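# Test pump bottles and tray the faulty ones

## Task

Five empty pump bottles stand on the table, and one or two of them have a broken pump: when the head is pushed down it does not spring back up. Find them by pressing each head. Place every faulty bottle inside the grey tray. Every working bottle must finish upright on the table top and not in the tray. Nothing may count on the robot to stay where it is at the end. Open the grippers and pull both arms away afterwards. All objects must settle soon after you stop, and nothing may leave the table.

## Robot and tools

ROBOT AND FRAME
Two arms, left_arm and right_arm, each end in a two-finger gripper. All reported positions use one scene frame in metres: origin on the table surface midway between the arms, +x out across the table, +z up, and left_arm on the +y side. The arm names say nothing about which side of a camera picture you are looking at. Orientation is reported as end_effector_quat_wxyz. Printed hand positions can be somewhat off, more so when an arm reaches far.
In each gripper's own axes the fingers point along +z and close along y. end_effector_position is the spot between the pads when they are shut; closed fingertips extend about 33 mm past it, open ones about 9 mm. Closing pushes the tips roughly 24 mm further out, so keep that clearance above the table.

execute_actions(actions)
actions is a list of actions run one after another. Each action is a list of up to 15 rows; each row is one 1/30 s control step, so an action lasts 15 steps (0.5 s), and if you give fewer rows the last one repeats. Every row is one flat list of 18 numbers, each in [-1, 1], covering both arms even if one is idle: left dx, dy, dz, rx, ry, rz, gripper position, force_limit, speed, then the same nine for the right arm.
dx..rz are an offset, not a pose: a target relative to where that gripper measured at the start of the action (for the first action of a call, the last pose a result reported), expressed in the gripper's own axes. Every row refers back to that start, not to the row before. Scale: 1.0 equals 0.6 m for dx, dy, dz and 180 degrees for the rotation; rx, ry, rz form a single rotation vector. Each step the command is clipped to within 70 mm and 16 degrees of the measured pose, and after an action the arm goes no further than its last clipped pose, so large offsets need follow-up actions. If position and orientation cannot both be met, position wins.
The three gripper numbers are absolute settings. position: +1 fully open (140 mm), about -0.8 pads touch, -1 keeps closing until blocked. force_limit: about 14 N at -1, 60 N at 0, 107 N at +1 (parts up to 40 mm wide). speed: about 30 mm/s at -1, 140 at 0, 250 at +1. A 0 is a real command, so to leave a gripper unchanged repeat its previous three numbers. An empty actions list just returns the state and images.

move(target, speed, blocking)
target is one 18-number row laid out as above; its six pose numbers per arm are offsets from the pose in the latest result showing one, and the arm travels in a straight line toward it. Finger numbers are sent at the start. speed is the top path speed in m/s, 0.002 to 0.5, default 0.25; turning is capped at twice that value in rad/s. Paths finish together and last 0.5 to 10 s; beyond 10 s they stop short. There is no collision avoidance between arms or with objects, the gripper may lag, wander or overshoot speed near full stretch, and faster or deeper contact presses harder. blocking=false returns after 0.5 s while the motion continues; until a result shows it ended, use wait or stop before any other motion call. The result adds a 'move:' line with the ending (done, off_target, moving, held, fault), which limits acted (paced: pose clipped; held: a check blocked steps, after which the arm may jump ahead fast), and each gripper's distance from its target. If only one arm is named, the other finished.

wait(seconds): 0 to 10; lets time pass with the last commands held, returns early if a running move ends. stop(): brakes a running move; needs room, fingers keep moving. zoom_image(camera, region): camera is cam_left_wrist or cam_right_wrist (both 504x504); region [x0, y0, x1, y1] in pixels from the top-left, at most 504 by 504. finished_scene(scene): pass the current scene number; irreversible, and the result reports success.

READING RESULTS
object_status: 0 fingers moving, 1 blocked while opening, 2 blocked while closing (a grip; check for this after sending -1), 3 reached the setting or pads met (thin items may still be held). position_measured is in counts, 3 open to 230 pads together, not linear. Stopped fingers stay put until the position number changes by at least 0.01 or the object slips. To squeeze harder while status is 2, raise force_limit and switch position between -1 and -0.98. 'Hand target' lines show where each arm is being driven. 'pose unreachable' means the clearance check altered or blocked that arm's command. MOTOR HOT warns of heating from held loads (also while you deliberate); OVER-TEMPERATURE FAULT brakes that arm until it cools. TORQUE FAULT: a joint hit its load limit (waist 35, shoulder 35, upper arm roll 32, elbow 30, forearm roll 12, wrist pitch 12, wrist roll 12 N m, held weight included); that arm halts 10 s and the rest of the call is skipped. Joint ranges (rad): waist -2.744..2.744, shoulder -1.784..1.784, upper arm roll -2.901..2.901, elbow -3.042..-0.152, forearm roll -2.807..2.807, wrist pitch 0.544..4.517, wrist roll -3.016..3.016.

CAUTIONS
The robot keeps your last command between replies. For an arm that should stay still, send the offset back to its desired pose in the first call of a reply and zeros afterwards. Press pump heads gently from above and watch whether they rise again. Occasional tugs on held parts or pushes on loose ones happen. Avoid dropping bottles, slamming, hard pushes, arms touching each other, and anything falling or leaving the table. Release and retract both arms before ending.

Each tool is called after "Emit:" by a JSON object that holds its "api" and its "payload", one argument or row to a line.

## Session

Emit:
{"api": "execute_actions", "payload": {
  "actions": []
}}

Scene clock: 0.00 s.
left_arm: end_effector_position=(+0.4174, +0.4246, +0.1158) position_measured=3 object_status=3 end_effector_quat_wxyz=(-0.047, +0.923, +0.378, +0.060) | right_arm: end_effector_position=(+0.6034, -0.2391, +0.4145) position_measured=3 object_status=3 end_effector_quat_wxyz=(-0.002, +0.954, -0.300, +0.000)
Joint positions: left_arm=[ 0.207 -0.419 -0.189 -2.829  0.071  2.512 -2.233] | right_arm=[-0.003 -0.003 -0.003 -1.571  0.003  1.571 -0.793]
Joint velocities: left_arm=[ 0.     0.001  0.001 -0.     0.    -0.     0.001] | right_arm=[-0.001 -0.    -0.     0.    -0.     0.     0.   ]
Hand target (left_arm): +0.417, +0.425, +0.116; -0.047, +0.923, +0.378, +0.060
Hand target (right_arm): +0.603, -0.239, +0.415; -0.002, +0.954, -0.300, +0.000

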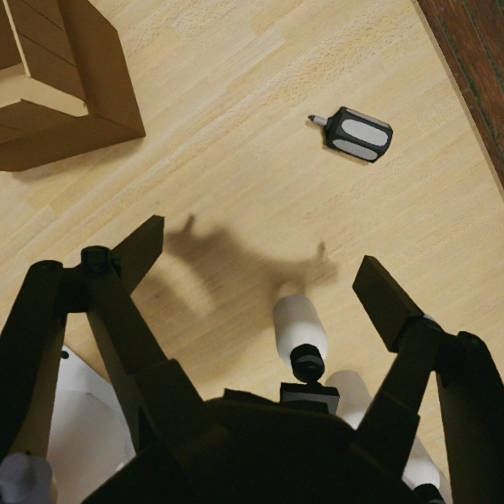

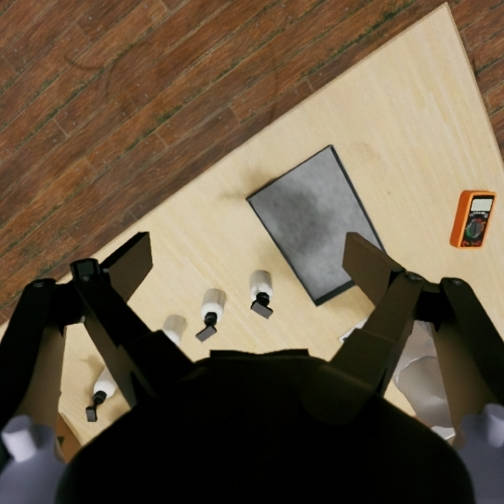

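Emit:
{"api": "move", "payload": {
  "target": [-0.0432,0.0567,-0.2862,-0.0307,-0.0392,0.2470,-1,0,1, -0.3936,0.0427,0.2742,-0.0013,0,-0.194,-1,0,1],
  "speed": 0.3
}}

Scene clock: 32.23 s.
left_arm: end_effector_position=(+0.4082, +0.3550, +0.2782) position_measured=233 object_status=3 end_effector_quat_wxyz=(+0.003, +1.000, +0.002, -0.000) | right_arm: end_effector_position=(+0.3959, -0.1238, +0.2498) position_measured=233 object_status=3 end_effector_quat_wxyz=(+0.002, +1.000, -0.003, -0.001)
Joint positions: left_arm=[-0.249 -0.617  0.145 -2.5    0.081  1.886 -1.589] | right_arm=[ 0.286 -0.483  0.084 -2.475  0.04   1.99  -1.046]
Joint velocities: left_arm=[-0.004  0.001  0.004 -0.     0.004 -0.005  0.022] | right_arm=[ 0.001 -0.001  0.001 -0.002 -0.002  0.003 -0.009]
Hand target (left_arm): +0.408, +0.356, +0.279; +0.002, +1.000, -0.005, -0.002
Hand target (right_arm): +0.396, -0.123, +0.250; -0.000, +1.000, -0.001, -0.000
Off the commanded pose (left_arm): 0.006 m, 0 deg.
Off the commanded pose (right_arm): 0.001 m, 0 deg.
move: off_target (left_arm)

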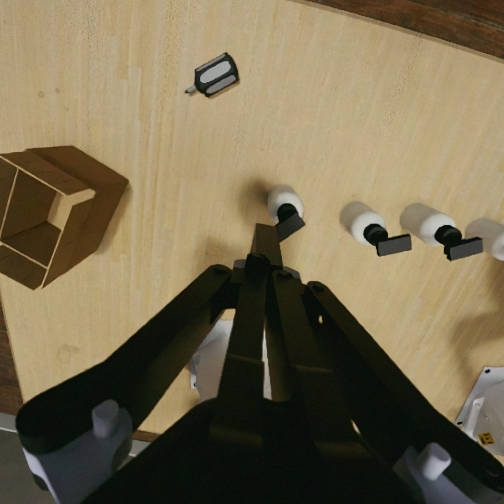

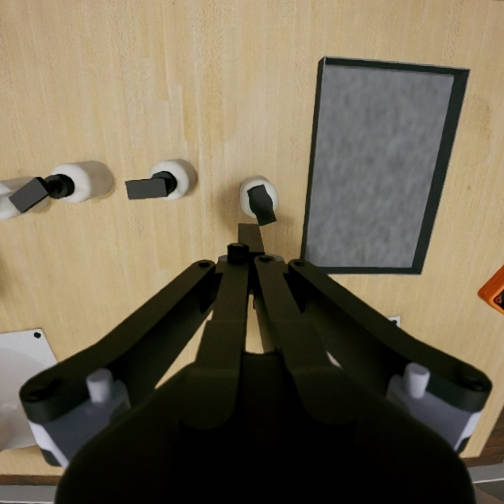

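Emit:
{"api": "execute_actions", "payload": {
  "actions": []
}}

Emit:
{"api": "zoom_image", "payload": {
  "camera": "cam_right_wrist",
  "region": [110, 140, 310, 260]
}}

Emit:
{"api": "zoom_image", "payload": {
  "camera": "cam_right_wrist",
  "region": [0, 140, 200, 260]
}}

Emit:
{"api": "zoom_image", "payload": {
  "camera": "cam_left_wrist",
  "region": [230, 170, 430, 290]
}}

Scene clock: 34.57 s.
left_arm: end_effector_position=(+0.4080, +0.3551, +0.2782) position_measured=233 object_status=3 end_effector_quat_wxyz=(+0.003, +1.000, -0.002, -0.001) | right_arm: end_effector_position=(+0.3960, -0.1238, +0.2497) position_measured=233 object_status=3 end_effector_quat_wxyz=(+0.002, +1.000, -0.002, -0.001)
Joint positions: left_arm=[-0.249 -0.617  0.145 -2.5    0.082  1.885 -1.582] | right_arm=[ 0.286 -0.483  0.084 -2.475  0.04   1.99  -1.049]
Joint velocities: left_arm=[ 0.001  0.     0.    -0.     0.     0.    -0.002] | right_arm=[ 0.001  0.     0.001 -0.     0.     0.     0.   ]
Hand target (left_arm): +0.408, +0.356, +0.279; +0.002, +1.000, -0.005, -0.002
Hand target (right_arm): +0.396, -0.123, +0.250; -0.000, +1.000, -0.001, -0.000
Off the commanded pose (left_arm): 0.006 m, 0 deg.
Off the commanded pose (right_arm): 0.001 m, 0 deg.

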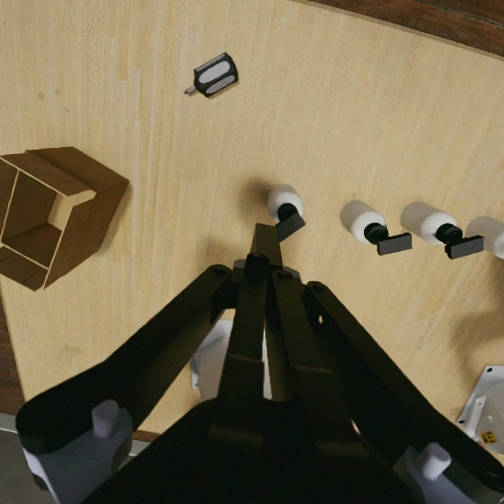

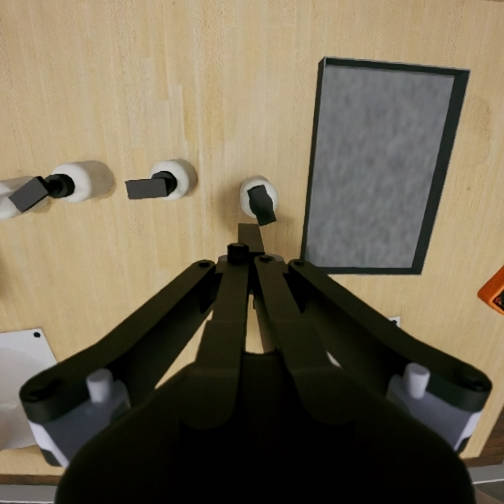

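Region (110, 140, 310, 260) of cam_right_wrist's 504x504 image, scaled by 2.520, with more detail than that image has; it fills the top 302 rows of this view, and the rest is white.

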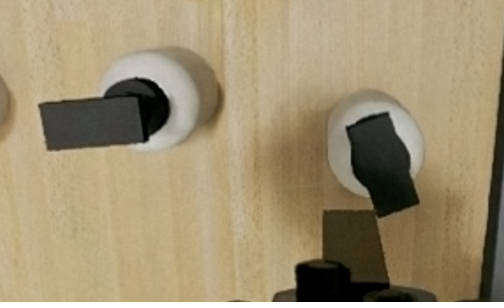

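Region (0, 140, 200, 260) of cam_right_wrist's 504x504 image, scaled by 2.520, with more detail than that image has; it fills the top 302 rows of this view, and the rest is white.

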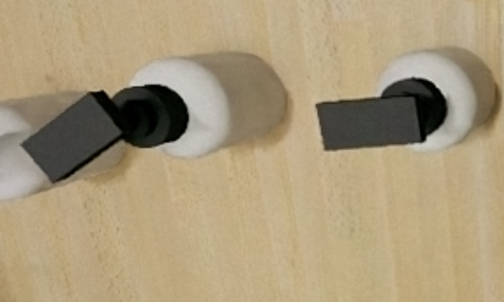

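Region (230, 170, 430, 290) of cam_left_wrist's 504x504 image, scaled by 2.520, with more detail than that image has; it fills the top 302 rows of this view, and the rest is white.

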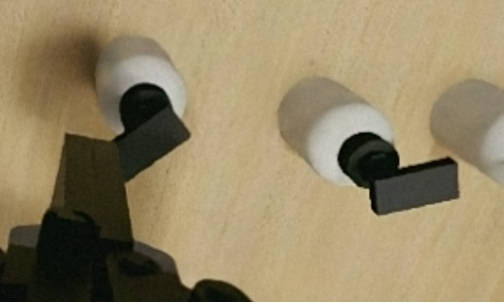

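Emit:
{"api": "move", "payload": {
  "target": [-0.017,0.2594,0.1402,0.0019,0.0006,-0.0013,-1,0,1, 0.012,0.0267,0.0995,0.0013,0.0006,-0.0013,-1,0,1],
  "speed": 0.25
}}

Emit:
{"api": "zoom_image", "payload": {
  "camera": "cam_right_wrist",
  "region": [180, 160, 320, 270]
}}

Emit:
{"api": "zoom_image", "payload": {
  "camera": "cam_left_wrist",
  "region": [200, 160, 340, 270]
}}

Scene clock: 76.63 s.
left_arm: end_effector_position=(+0.3988, +0.2058, +0.1938) position_measured=233 object_status=3 end_effector_quat_wxyz=(-0.006, +1.000, -0.004, -0.001) | right_arm: end_effector_position=(+0.4020, -0.1386, +0.1913) position_measured=233 object_status=3 end_effector_quat_wxyz=(-0.001, +1.000, -0.002, -0.001)
Joint positions: left_arm=[-0.327 -0.5   -0.161 -2.633 -0.078  2.131 -1.848] | right_arm=[ 0.274 -0.433  0.06  -2.592  0.034  2.158 -1.082]
Joint velocities: left_arm=[ 0.005 -0.001 -0.005  0.001 -0.003  0.004 -0.024] | right_arm=[-0.    -0.001 -0.001  0.001 -0.001  0.002 -0.004]
Hand target (left_arm): +0.399, +0.205, +0.193; -0.005, +1.000, +0.003, -0.001
Hand target (right_arm): +0.403, -0.140, +0.190; -0.000, +1.000, -0.000, +0.000
Off the commanded pose (left_arm): 0.007 m, 1 deg.
Off the commanded pose (right_arm): 0.002 m, 0 deg.
move: off_target (left_arm)

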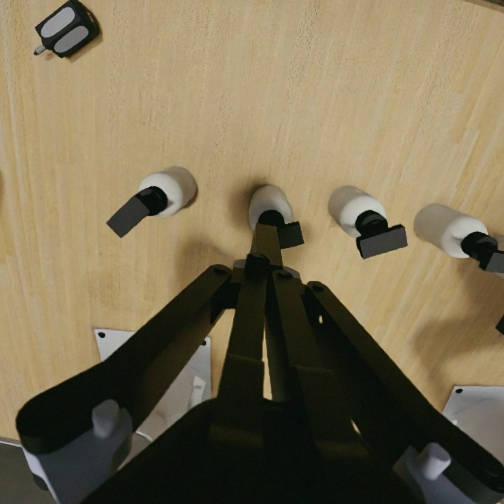

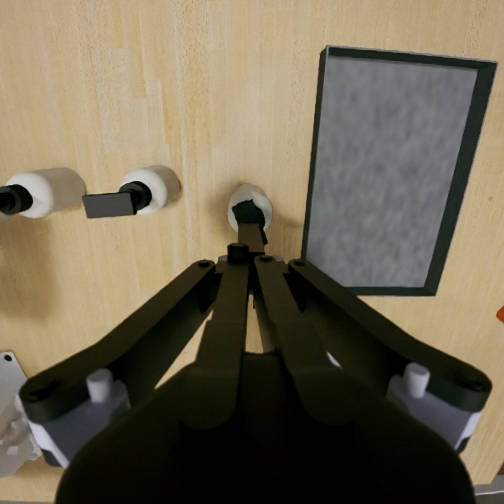

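Region (180, 160, 320, 270) of cam_right_wrist's 504x504 image, scaled by 3.600, with more detail than that image has; it fills the top 396 rows of this view, and the rest is white.

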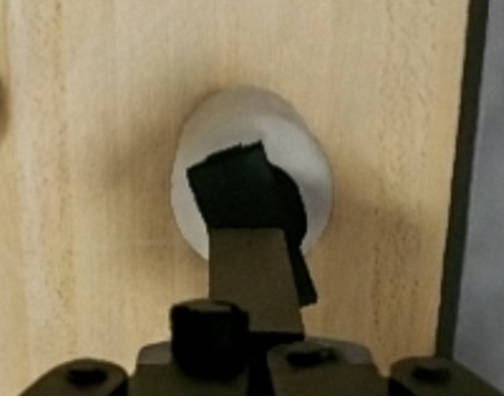

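Region (200, 160, 340, 270) of cam_left_wrist's 504x504 image, scaled by 3.600, with more detail than that image has; it fills the top 396 rows of this view, and the rest is white.

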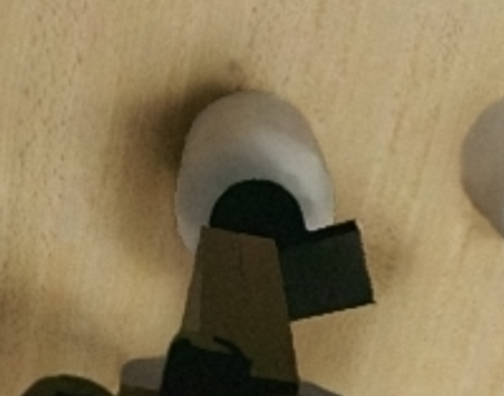

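Emit:
{"api": "move", "payload": {
  "target": [-0.008,0.013,0.018,-0.0038,0.0006,-0.0025,-1,0,1, 0.0025,0.0057,0.018,-0.0006,0.0006,-0.0013,-1,0,1],
  "speed": 0.04
}}

Emit:
{"api": "zoom_image", "payload": {
  "camera": "cam_left_wrist",
  "region": [200, 160, 340, 270]
}}

Emit:
{"api": "zoom_image", "payload": {
  "camera": "cam_right_wrist",
  "region": [180, 160, 320, 270]
}}

Scene clock: 90.47 s.
left_arm: end_effector_position=(+0.3943, +0.2001, +0.1842) position_measured=233 object_status=3 end_effector_quat_wxyz=(-0.002, +1.000, -0.003, -0.001) | right_arm: end_effector_position=(+0.4017, -0.1406, +0.1814) position_measured=233 object_status=3 end_effector_quat_wxyz=(-0.000, +1.000, -0.002, -0.002)
Joint positions: left_arm=[-0.335 -0.499 -0.168 -2.658 -0.093  2.161 -1.855] | right_arm=[ 0.271 -0.421  0.06  -2.609  0.033  2.185 -1.086]
Joint velocities: left_arm=[-0.001 -0.001 -0.004 -0.001 -0.006  0.017  0.002] | right_arm=[-0.004 -0.    -0.001 -0.     0.001  0.015 -0.003]
Hand target (left_arm): +0.394, +0.199, +0.183; -0.001, +1.000, -0.000, -0.000
Hand target (right_arm): +0.403, -0.142, +0.181; +0.000, +1.000, -0.000, +0.000
Off the commanded pose (left_arm): 0.002 m, 0 deg.
Off the commanded pose (right_arm): 0.002 m, 0 deg.
move: done

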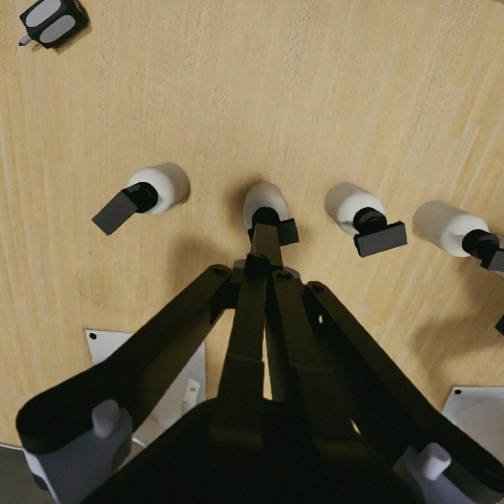

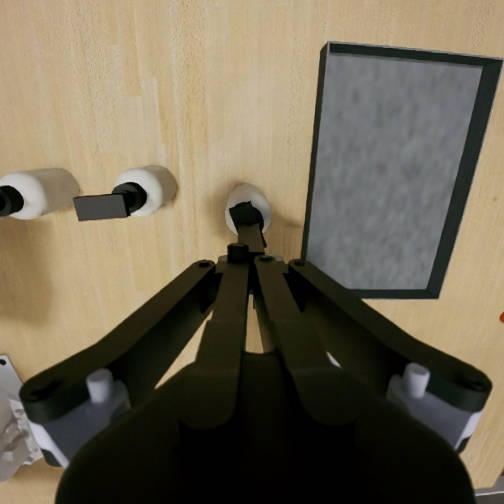

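Region (200, 160, 340, 270) of cam_left_wrist's 504x504 image, scaled by 3.600, with more detail than that image has; it fills the top 396 rows of this view, and the rest is white.

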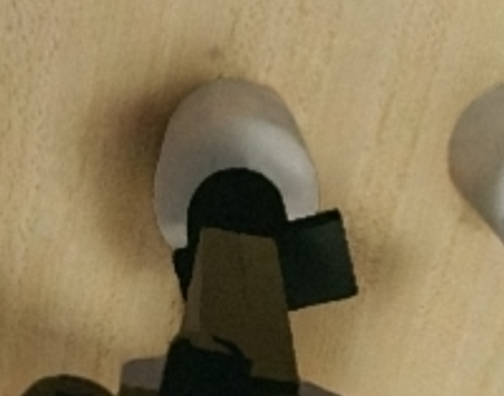

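Region (180, 160, 320, 270) of cam_right_wrist's 504x504 image, scaled by 3.600, with more detail than that image has; it fills the top 396 rows of this view, and the rest is white.

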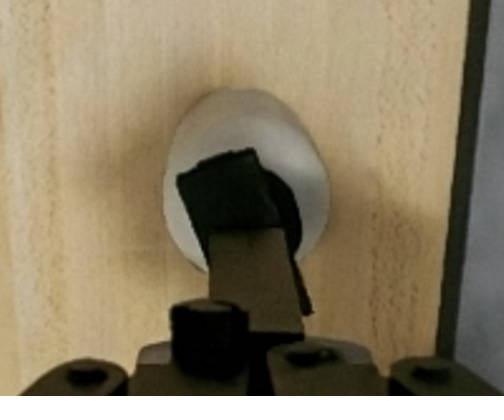

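Emit:
{"api": "move", "payload": {
  "target": [0,0.003,0.0387,-0.0013,0.0006,-0.002,-1,0,1, 0.002,0.002,0.0357,0,0.0013,-0.0013,-1,0,1],
  "speed": 0.035
}}

Emit:
{"api": "move", "payload": {
  "target": [0,0,-0.048,0,0,0,-1,0,1, 0,0,-0.048,0,0,0,-1,0,1],
  "speed": 0.07
}}

Emit:
{"api": "zoom_image", "payload": {
  "camera": "cam_left_wrist",
  "region": [90, 150, 320, 270]
}}

Emit:
{"api": "zoom_image", "payload": {
  "camera": "cam_right_wrist",
  "region": [70, 150, 300, 270]
}}

Scene clock: 95.80 s.
left_arm: end_effector_position=(+0.3960, +0.1994, +0.1640) position_measured=233 object_status=3 end_effector_quat_wxyz=(-0.001, +1.000, -0.002, +0.002) | right_arm: end_effector_position=(+0.4020, -0.1411, +0.1612) position_measured=233 object_status=3 end_effector_quat_wxyz=(-0.001, +1.000, -0.002, -0.001)
Joint positions: left_arm=[-0.335 -0.466 -0.173 -2.69  -0.094  2.231 -1.857] | right_arm=[ 0.271 -0.391  0.06  -2.64   0.033  2.248 -1.087]
Joint velocities: left_arm=[ 0.001  0.002 -0.    -0.002 -0.002  0.014 -0.003] | right_arm=[ 0.001  0.    -0.    -0.001  0.001  0.013  0.001]
Hand target (left_arm): +0.395, +0.199, +0.161; -0.000, +1.000, +0.001, +0.000
Hand target (right_arm): +0.403, -0.142, +0.160; -0.000, +1.000, -0.000, +0.000
Off the commanded pose (left_arm): 0.004 m, 0 deg.
Off the commanded pose (right_arm): 0.002 m, 0 deg.
move: off_target (left_arm)

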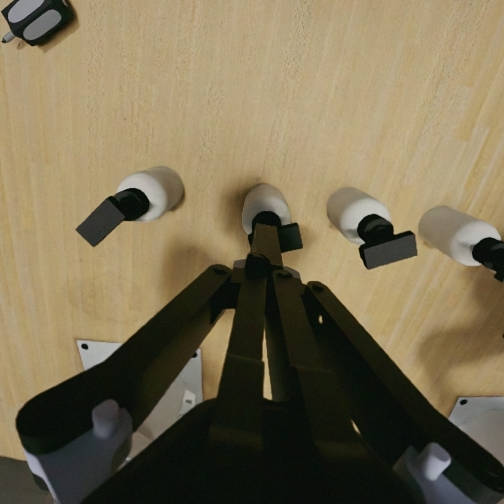

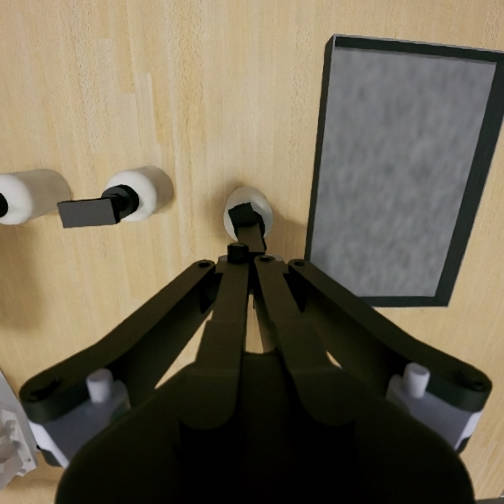

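Scene clock: 96.77 s.
left_arm: end_effector_position=(+0.3956, +0.1988, +0.1913) position_measured=233 object_status=3 end_effector_quat_wxyz=(-0.001, +1.000, -0.002, +0.002) | right_arm: end_effector_position=(+0.4023, -0.1403, +0.1890) position_measured=233 object_status=3 end_effector_quat_wxyz=(-0.001, +1.000, -0.002, -0.000)
Joint positions: left_arm=[-0.335 -0.509 -0.168 -2.649 -0.094  2.148 -1.857] | right_arm=[ 0.271 -0.434  0.06  -2.599  0.033  2.167 -1.087]
Joint velocities: left_arm=[ 0.    -0.001 -0.001 -0.001 -0.002 -0.01  -0.001] | right_arm=[-0.     0.001  0.    -0.     0.    -0.01   0.001]
Hand target (left_arm): +0.395, +0.199, +0.193; -0.000, +1.000, -0.003, +0.002
Hand target (right_arm): +0.402, -0.141, +0.190; -0.001, +1.000, -0.002, -0.001
Off the commanded pose (left_arm): 0.002 m, 0 deg.
Off the commanded pose (right_arm): 0.001 m, 0 deg.
move: done

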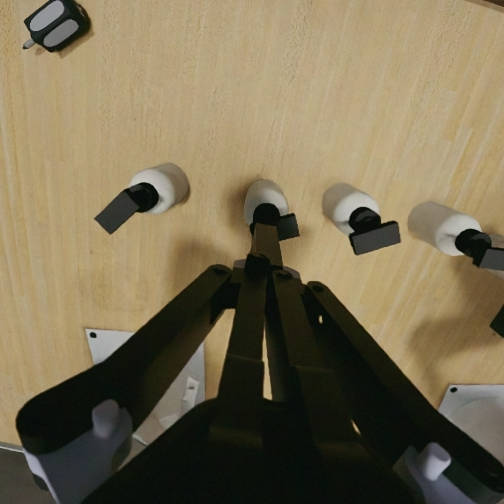

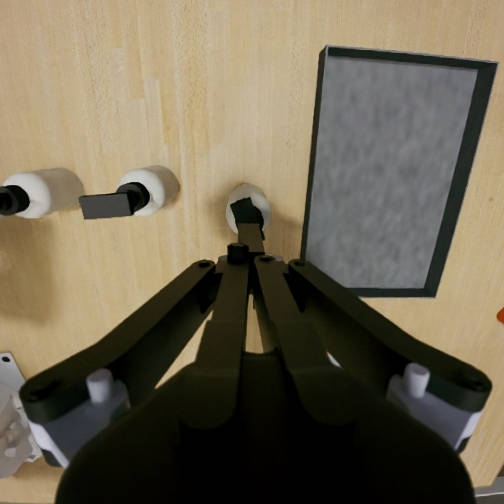

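Region (90, 150, 320, 270) of cam_left_wrist's 504x504 image, scaled by 2.191, with more detail than that image has; it fills the top 263 rows of this view, and the rest is white.

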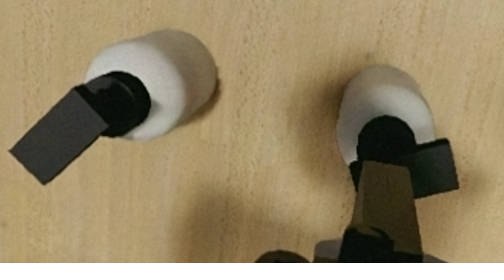

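Region (70, 150, 300, 270) of cam_right_wrist's 504x504 image, scaled by 2.191, with more detail than that image has; it fills the top 263 rows of this view, and the rest is white.

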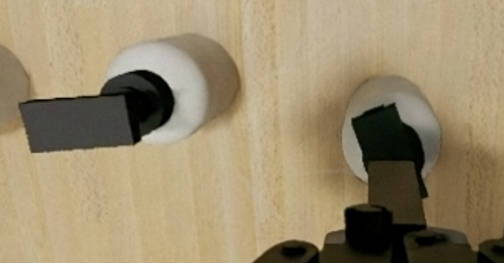

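Emit:
{"api": "zoom_image", "payload": {
  "camera": "cam_left_wrist",
  "region": [240, 165, 420, 275]
}}

Region (240, 165, 420, 275) of cam_left_wrist's 504x504 image, scaled by 2.800, with more detail than that image has.

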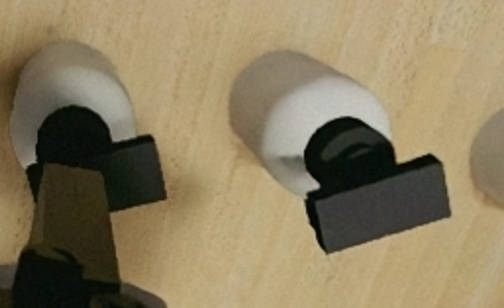

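Emit:
{"api": "move", "payload": {
  "target": [0.0247,0.1647,0.002,-0.0006,-0.0013,-0.0013,-1,0,1, 0.002,0.003,0.198,-0.0006,0,-0.0013,0.08,-0.3,1],
  "speed": 0.15
}}

Emit:
{"api": "zoom_image", "payload": {
  "camera": "cam_left_wrist",
  "region": [200, 160, 340, 270]
}}

Scene clock: 112.70 s.
left_arm: end_effector_position=(+0.4092, +0.1042, +0.1894) position_measured=233 object_status=3 end_effector_quat_wxyz=(-0.005, +1.000, -0.007, -0.001) | right_arm: end_effector_position=(+0.4024, -0.1427, +0.0704) position_measured=119 object_status=3 end_effector_quat_wxyz=(+0.000, +1.000, +0.000, -0.002)
Joint positions: left_arm=[-0.346 -0.329 -0.348 -2.484 -0.124  2.163 -2.023] | right_arm=[ 0.27  -0.19   0.061 -2.728  0.023  2.535 -1.087]
Joint velocities: left_arm=[-0.001  0.001 -0.001  0.001 -0.001 -0.001 -0.023] | right_arm=[ 0.002  0.     0.001  0.001 -0.002  0.012  0.001]
Hand target (left_arm): +0.411, +0.103, +0.190; -0.003, +1.000, +0.001, +0.000
Hand target (right_arm): +0.404, -0.143, +0.070; +0.000, +1.000, -0.000, +0.000
Off the commanded pose (left_arm): 0.004 m, 1 deg.
Off the commanded pose (right_arm): 0.001 m, 0 deg.
move: off_target (left_arm)

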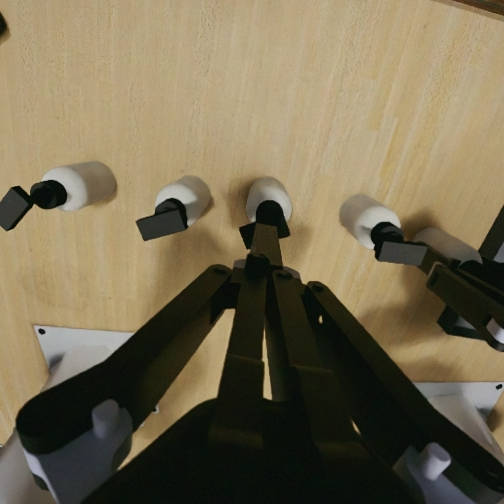

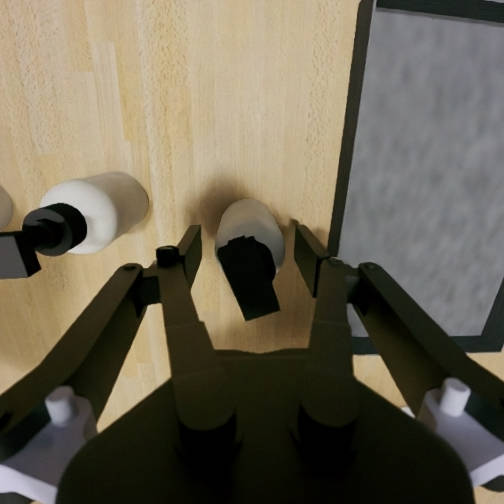

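Region (200, 160, 340, 270) of cam_left_wrist's 504x504 image, scaled by 3.600, with more detail than that image has; it fills the top 396 rows of this view, and the rest is white.

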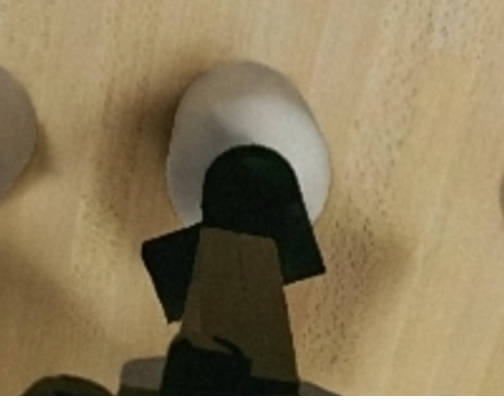

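Emit:
{"api": "execute_actions", "payload": {
  "actions": [
    [[0.002,0.002,0.001,-0.002,0.0006,-0.0045,-1,0,1, 0.002,0,0,0,0.0013,0,-1,-0.3,0],[0.003,0.003,0.003,-0.0025,0.0006,-0.0045,-1,0,1, 0.002,0,0,0,0.0013,0,-1,-0.3,0],[0.004,0.0045,0.005,-0.003,0.0006,-0.0045,-1,0,1, 0.002,0,0,0,0.0013,0,-1,-0.3,0],[0.0055,0.006,0.007,-0.0032,0.0006,-0.0045,-1,0,1, 0.002,0,0,0,0.0013,0,-1,-0.3,0],[0.007,0.0075,0.009,-0.0032,0.0006,-0.0045,-1,0,1, 0.002,0,0,0,0.0013,0,-1,-0.3,0],[0.008,0.0085,0.011,-0.0032,0.0006,-0.0045,-1,0,1, 0.002,0,0,0,0.0013,0,-1,-0.3,0],[0.008,0.0085,0.0135,-0.0032,0.0006,-0.0045,-1,0,1, 0.002,0,0,0,0.0013,0,-1,-0.3,0]]
  ]
}}

Emit:
{"api": "zoom_image", "payload": {
  "camera": "cam_left_wrist",
  "region": [200, 160, 340, 270]
}}

Scene clock: 120.07 s.
left_arm: end_effector_position=(+0.4122, +0.1005, +0.1812) position_measured=233 object_status=3 end_effector_quat_wxyz=(-0.002, +1.000, -0.002, -0.002) | right_arm: end_effector_position=(+0.4032, -0.1422, +0.0708) position_measured=159 object_status=2 end_effector_quat_wxyz=(-0.000, +1.000, +0.000, -0.001)
Joint positions: left_arm=[-0.346 -0.303 -0.349 -2.483 -0.125  2.188 -2.032] | right_arm=[ 0.27  -0.19   0.061 -2.728  0.023  2.537 -1.086]
Joint velocities: left_arm=[ 0.001  0.001  0.    -0.     0.001  0.019 -0.002] | right_arm=[0.    0.001 0.001 0.001 0.    0.001 0.   ]
Hand target (left_arm): +0.414, +0.099, +0.181; -0.000, +1.000, +0.001, +0.000
Hand target (right_arm): +0.404, -0.143, +0.070; +0.000, +1.000, +0.000, -0.000
Off the commanded pose (left_arm): 0.002 m, 0 deg.
Off the commanded pose (right_arm): 0.001 m, 0 deg.

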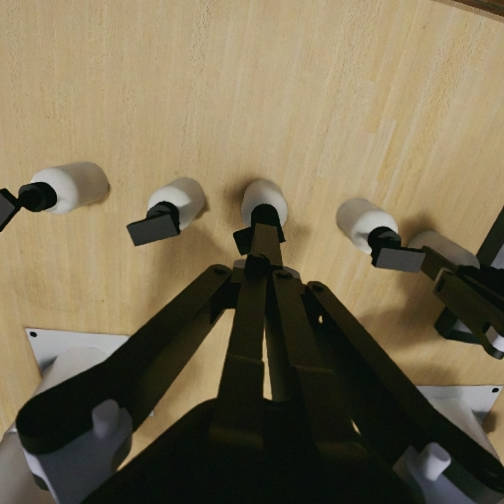

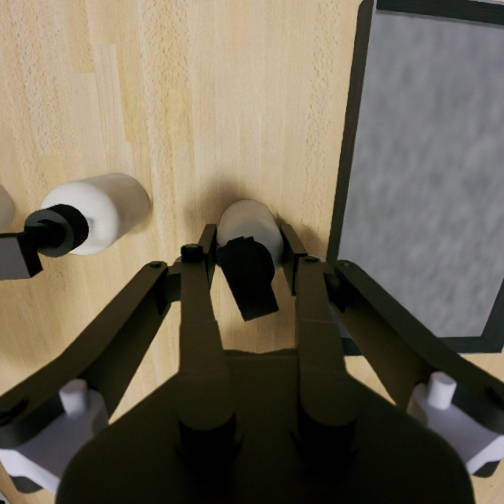

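Region (200, 160, 340, 270) of cam_left_wrist's 504x504 image, scaled by 3.600, with more detail than that image has; it fills the top 396 rows of this view, and the rest is white.

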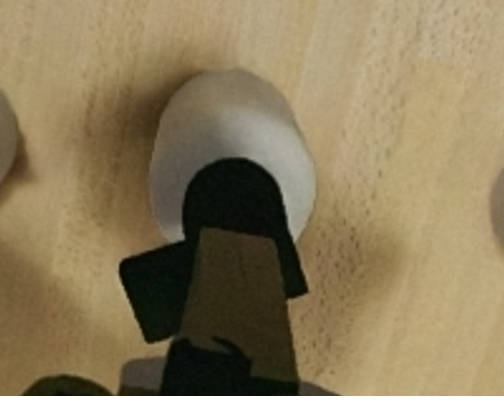

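Emit:
{"api": "execute_actions", "payload": {
  "actions": []
}}

Scene clock: 131.63 s.
left_arm: end_effector_position=(+0.4131, +0.1000, +0.1815) position_measured=233 object_status=3 end_effector_quat_wxyz=(-0.001, +1.000, -0.002, -0.001) | right_arm: end_effector_position=(+0.4064, -0.1422, +0.0719) position_measured=159 object_status=2 end_effector_quat_wxyz=(-0.002, +1.000, -0.001, +0.002)
Joint positions: left_arm=[-0.346 -0.303 -0.349 -2.483 -0.125  2.191 -2.033] | right_arm=[ 0.268 -0.19   0.059 -2.727  0.022  2.543 -1.086]
Joint velocities: left_arm=[ 0.001  0.    -0.     0.    -0.001 -0.    -0.001] | right_arm=[-0.     0.     0.     0.001 -0.002  0.002  0.   ]
Hand target (left_arm): +0.414, +0.099, +0.181; -0.000, +1.000, +0.001, +0.000
Hand target (right_arm): +0.404, -0.143, +0.070; +0.000, +1.000, +0.000, -0.000
Off the commanded pose (left_arm): 0.001 m, 0 deg.
Off the commanded pose (right_arm): 0.003 m, 0 deg.

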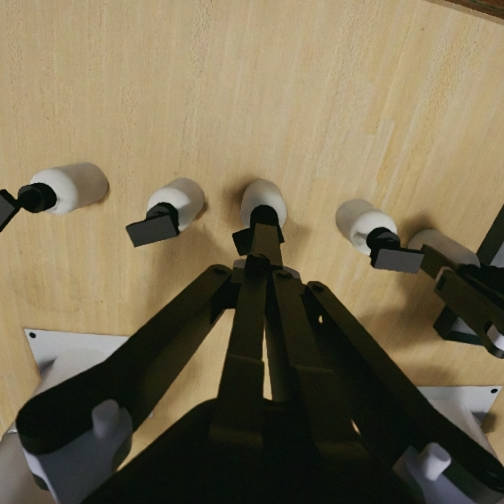

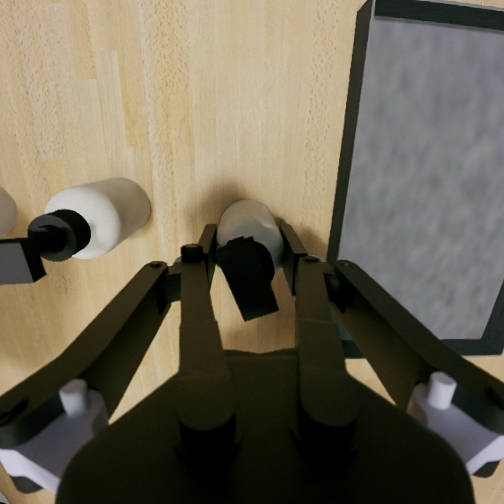

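Emit:
{"api": "zoom_image", "payload": {
  "camera": "cam_left_wrist",
  "region": [210, 160, 330, 280]
}}

Region (210, 160, 330, 280) of cam_left_wrist's 504x504 image, scaled by 4.200, with more detail than that image has.

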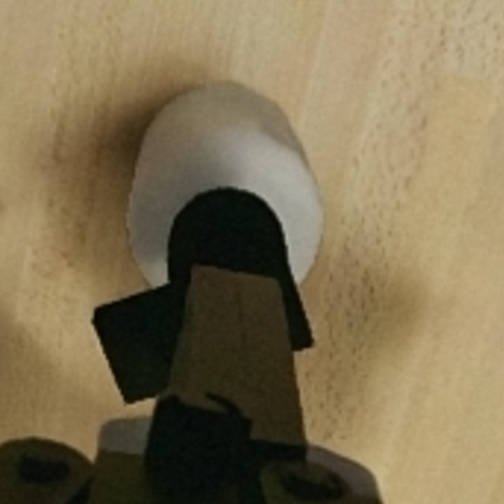

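Emit:
{"api": "move", "payload": {
  "target": [0,0,0.036,0,0,0,-1,0,1, -0.004,0.0,-0.105,0,0,0,-1,-0.3,0],
  "speed": 0.1
}}

Scene clock: 136.20 s.
left_arm: end_effector_position=(+0.4135, +0.0995, +0.1616) position_measured=233 object_status=3 end_effector_quat_wxyz=(-0.000, +1.000, -0.004, -0.001) | right_arm: end_effector_position=(+0.4042, -0.1424, +0.1339) position_measured=159 object_status=2 end_effector_quat_wxyz=(-0.001, +1.000, -0.001, +0.004)
Joint positions: left_arm=[-0.346 -0.271 -0.355 -2.509 -0.121  2.249 -2.034] | right_arm=[ 0.27  -0.345  0.059 -2.681  0.026  2.345 -1.086]
Joint velocities: left_arm=[ 0.001  0.001 -0.    -0.     0.001  0.004 -0.002] | right_arm=[-0.    -0.001  0.003 -0.     0.001 -0.013 -0.   ]
Hand target (left_arm): +0.414, +0.100, +0.160; -0.001, +1.000, -0.002, -0.001
Hand target (right_arm): +0.403, -0.142, +0.135; -0.002, +1.000, -0.001, +0.002
Off the commanded pose (left_arm): 0.002 m, 0 deg.
Off the commanded pose (right_arm): 0.001 m, 0 deg.
move: done

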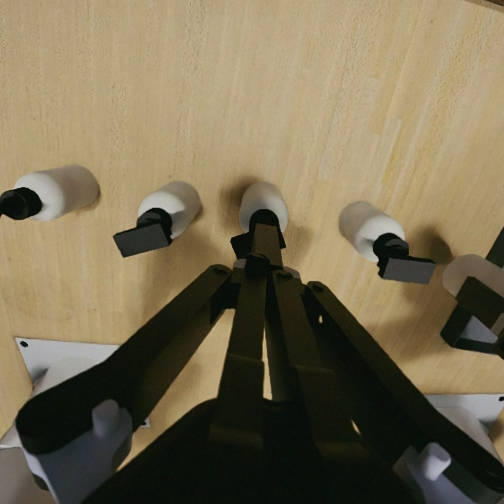

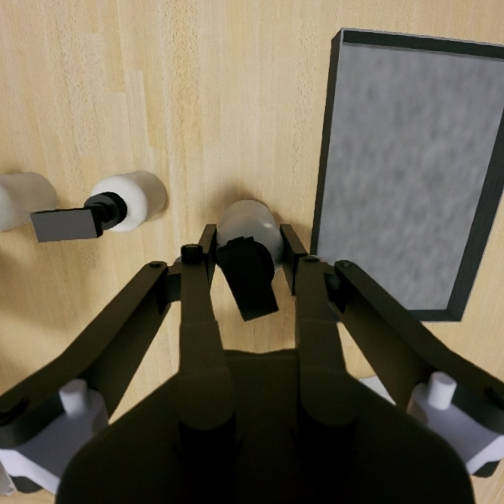

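Emit:
{"api": "move", "payload": {
  "target": [0,0,-0.052,0,0,0,-1,0,1, 0.166,0.318,-0.002,0,-0.002,0,-1,-0.3,0],
  "speed": 0.25
}}

Scene clock: 167.13 s.
left_arm: end_effector_position=(+0.4131, +0.1000, +0.1911) position_measured=233 object_status=3 end_effector_quat_wxyz=(-0.001, +1.000, -0.002, -0.001) | right_arm: end_effector_position=(+0.5029, -0.3342, +0.1359) position_measured=159 object_status=2 end_effector_quat_wxyz=(+0.000, +1.000, -0.006, +0.003)
Joint positions: left_arm=[-0.348 -0.317 -0.345 -2.469 -0.127  2.163 -2.031] | right_arm=[ 0.134 -0.202 -0.313 -2.523 -0.086  2.336 -1.499]
Joint velocities: left_arm=[-0.001  0.    -0.001 -0.001  0.001 -0.     0.001] | right_arm=[-0.001  0.    -0.002  0.001  0.001 -0.    -0.029]
Hand target (left_arm): +0.413, +0.099, +0.193; +0.000, +1.000, -0.004, -0.001
Hand target (right_arm): +0.503, -0.334, +0.136; -0.001, +1.000, -0.001, +0.002
Off the commanded pose (left_arm): 0.002 m, 0 deg.
Off the commanded pose (right_arm): 0.001 m, 1 deg.
move: done

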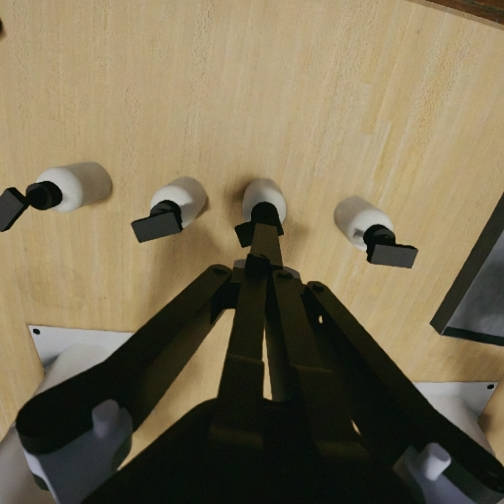

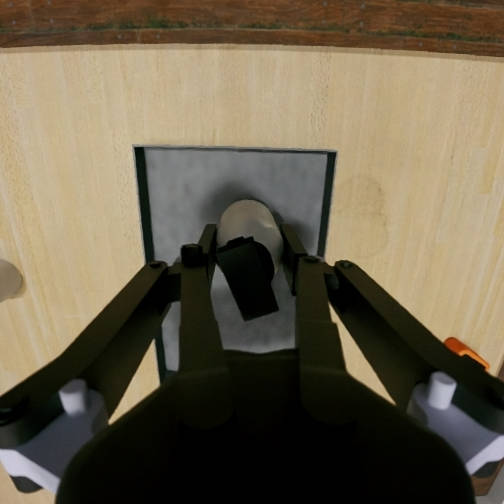

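Emit:
{"api": "zoom_image", "payload": {
  "camera": "cam_left_wrist",
  "region": [210, 160, 330, 280]
}}

Region (210, 160, 330, 280) of cam_left_wrist's 504x504 image, scaled by 4.200, with more detail than that image has.

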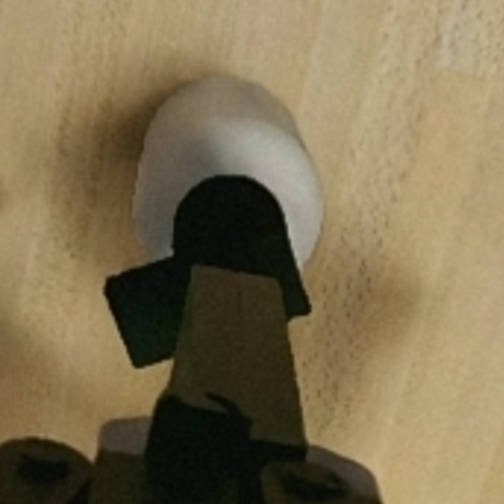

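Emit:
{"api": "move", "payload": {
  "target": [0,0,0.0175,0,0,0,0.08,0,1, 0,0,0.106,0,-0.002,-0.003,-1,-0.3,0],
  "speed": 0.1
}}

Emit:
{"api": "zoom_image", "payload": {
  "camera": "cam_left_wrist",
  "region": [210, 160, 330, 280]
}}

Scene clock: 194.37 s.
left_arm: end_effector_position=(+0.4133, +0.0996, +0.1823) position_measured=119 object_status=3 end_effector_quat_wxyz=(+0.000, +1.000, -0.002, -0.001) | right_arm: end_effector_position=(+0.5025, -0.3350, +0.0729) position_measured=159 object_status=2 end_effector_quat_wxyz=(+0.002, +1.000, -0.003, -0.002)
Joint positions: left_arm=[-0.348 -0.303 -0.347 -2.481 -0.127  2.189 -2.031] | right_arm=[ 0.137 -0.058 -0.319 -2.565 -0.037  2.507 -1.542]
Joint velocities: left_arm=[-0.     0.    -0.    -0.002  0.001  0.002 -0.   ] | right_arm=[ 0.     0.003 -0.001 -0.     0.003  0.012 -0.013]
Hand target (left_arm): +0.413, +0.100, +0.181; -0.001, +1.000, -0.002, -0.001
Hand target (right_arm): +0.503, -0.335, +0.072; +0.001, +1.000, -0.001, +0.000
Off the commanded pose (left_arm): 0.002 m, 0 deg.
Off the commanded pose (right_arm): 0.001 m, 0 deg.
move: done

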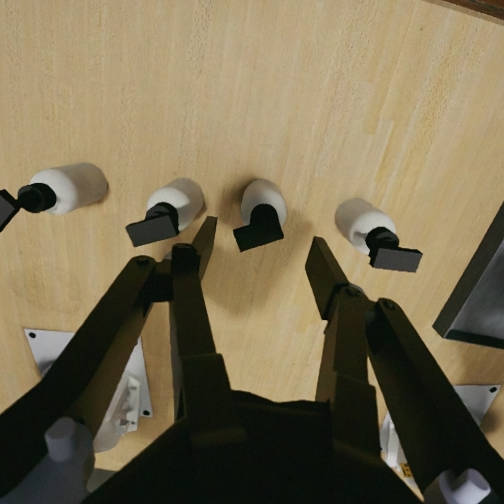

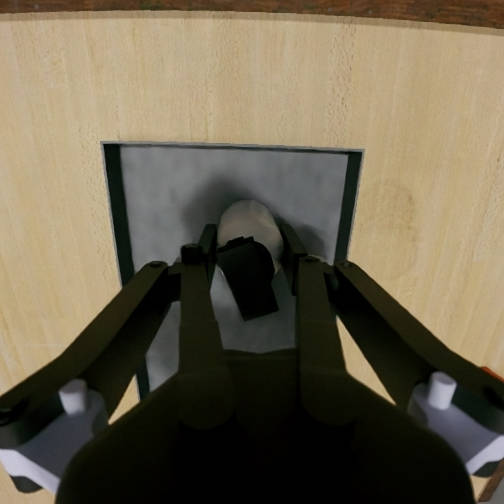

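Region (210, 160, 330, 280) of cam_left_wrist's 504x504 image, scaled by 4.200, with more detail than that image has.

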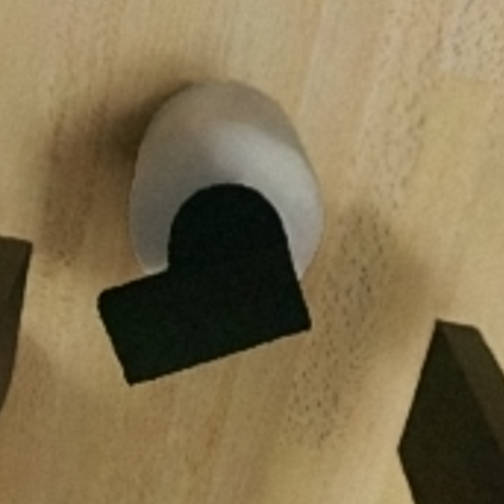

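Emit:
{"api": "move", "payload": {
  "target": [0.001,0,0.189,0,0,0,0.08,0,1, 0,0,0.004,0,0,0,-1,-0.3,0],
  "speed": 0.15
}}

Scene clock: 222.00 s.
left_arm: end_effector_position=(+0.4153, +0.1021, +0.0700) position_measured=119 object_status=3 end_effector_quat_wxyz=(-0.003, +1.000, -0.005, -0.002) | right_arm: end_effector_position=(+0.5035, -0.3350, +0.0728) position_measured=159 object_status=2 end_effector_quat_wxyz=(+0.002, +1.000, -0.001, -0.000)
Joint positions: left_arm=[-0.326 -0.072 -0.378 -2.588 -0.04   2.514 -2.09 ] | right_arm=[ 0.137 -0.056 -0.319 -2.565 -0.036  2.511 -1.546]
Joint velocities: left_arm=[ 0.     0.     0.001 -0.001  0.004  0.012 -0.018] | right_arm=[-0.     0.001 -0.001  0.    -0.     0.001  0.   ]
Hand target (left_arm): +0.416, +0.102, +0.070; -0.003, +1.000, -0.001, -0.000
Hand target (right_arm): +0.502, -0.335, +0.071; +0.002, +1.000, -0.003, -0.002
Off the commanded pose (left_arm): 0.003 m, 1 deg.
Off the commanded pose (right_arm): 0.003 m, 0 deg.
move: done

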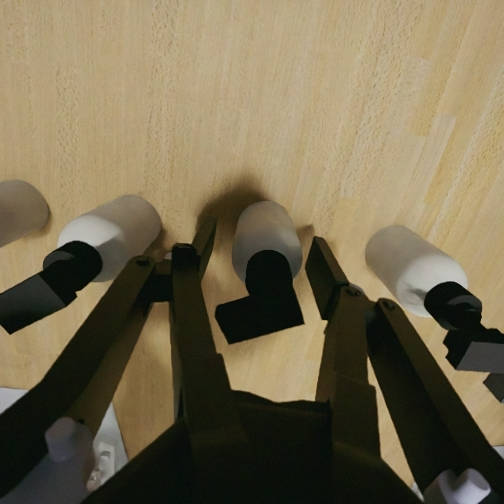

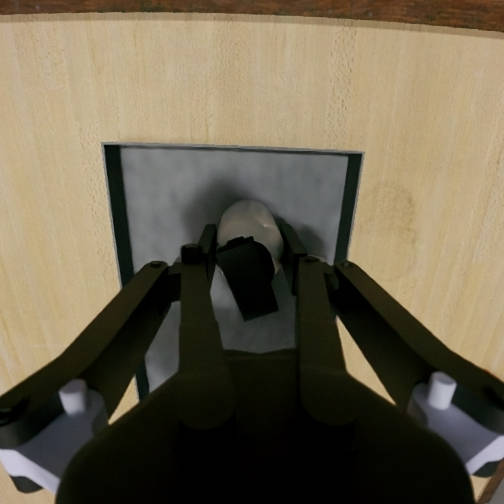

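Emit:
{"api": "move", "payload": {
  "target": [-0.002,0.008,0,-0.002,0.001,0.155,0.08,0,1, 0,0,0,0,0,0,0.08,-0.3,1],
  "speed": 0.4
}}

Scene clock: 254.23 s.
left_arm: end_effector_position=(+0.4136, +0.0981, +0.0702) position_measured=119 object_status=3 end_effector_quat_wxyz=(-0.001, +0.971, -0.240, -0.002) | right_arm: end_effector_position=(+0.5036, -0.3350, +0.0728) position_measured=119 object_status=3 end_effector_quat_wxyz=(+0.002, +1.000, -0.001, -0.000)
Joint positions: left_arm=[-0.373 -0.071 -0.34  -2.588 -0.039  2.516 -1.625] | right_arm=[ 0.137 -0.057 -0.319 -2.565 -0.036  2.511 -1.546]
Joint velocities: left_arm=[ 0.002  0.001 -0.001 -0.001 -0.002 -0.     0.034] | right_arm=[-0.001 -0.001  0.     0.001 -0.002 -0.    -0.001]
Hand target (left_arm): +0.414, +0.097, +0.070; +0.000, +0.969, -0.246, -0.001
Hand target (right_arm): +0.504, -0.335, +0.073; +0.002, +1.000, -0.001, -0.000
Off the commanded pose (left_arm): 0.001 m, 1 deg.
Off the commanded pose (right_arm): 0.000 m, 0 deg.
move: done

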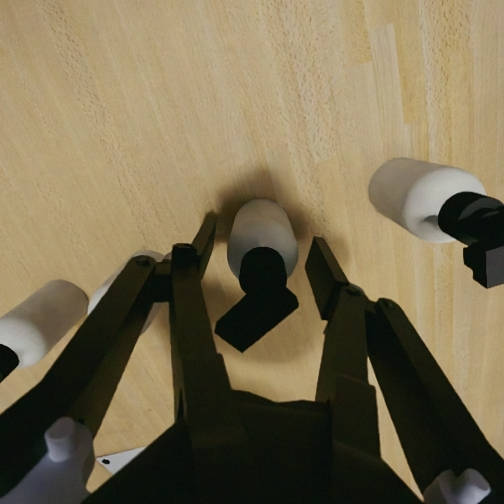

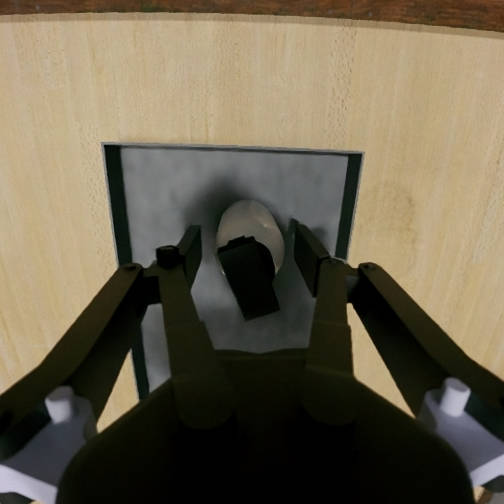

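Emit:
{"api": "move", "payload": {
  "target": [0,0,0,0,0,0,-1,-0.3,0, 0,0,-0.19,0,0,0,0.08,-0.3,1],
  "speed": 0.3
}}

Scene clock: 260.93 s.
left_arm: end_effector_position=(+0.4140, +0.0979, +0.0707) position_measured=159 object_status=2 end_effector_quat_wxyz=(-0.001, +0.970, -0.243, -0.002) | right_arm: end_effector_position=(+0.5045, -0.3332, +0.1864) position_measured=119 object_status=3 end_effector_quat_wxyz=(-0.001, +1.000, +0.001, +0.002)
Joint positions: left_arm=[-0.373 -0.071 -0.34  -2.588 -0.04   2.517 -1.619] | right_arm=[ 0.126 -0.275 -0.294 -2.451 -0.094  2.188 -1.501]
Joint velocities: left_arm=[ 0.001 -0.002  0.001 -0.     0.    -0.    -0.   ] | right_arm=[-0.001  0.001 -0.     0.001 -0.    -0.01   0.005]
Hand target (left_arm): +0.414, +0.098, +0.070; -0.001, +0.971, -0.240, -0.002
Hand target (right_arm): +0.503, -0.334, +0.187; +0.001, +1.000, -0.001, -0.000
Off the commanded pose (left_arm): 0.001 m, 0 deg.
Off the commanded pose (right_arm): 0.002 m, 0 deg.
move: done

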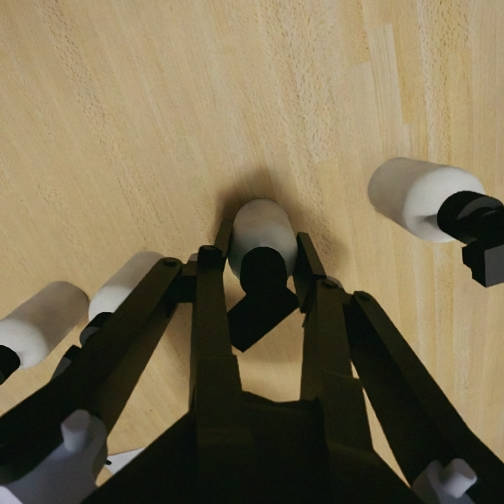

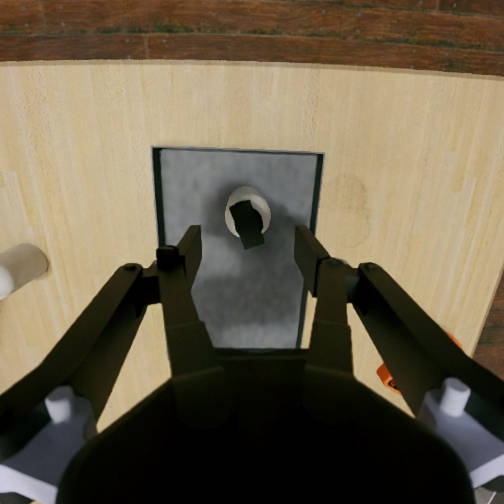

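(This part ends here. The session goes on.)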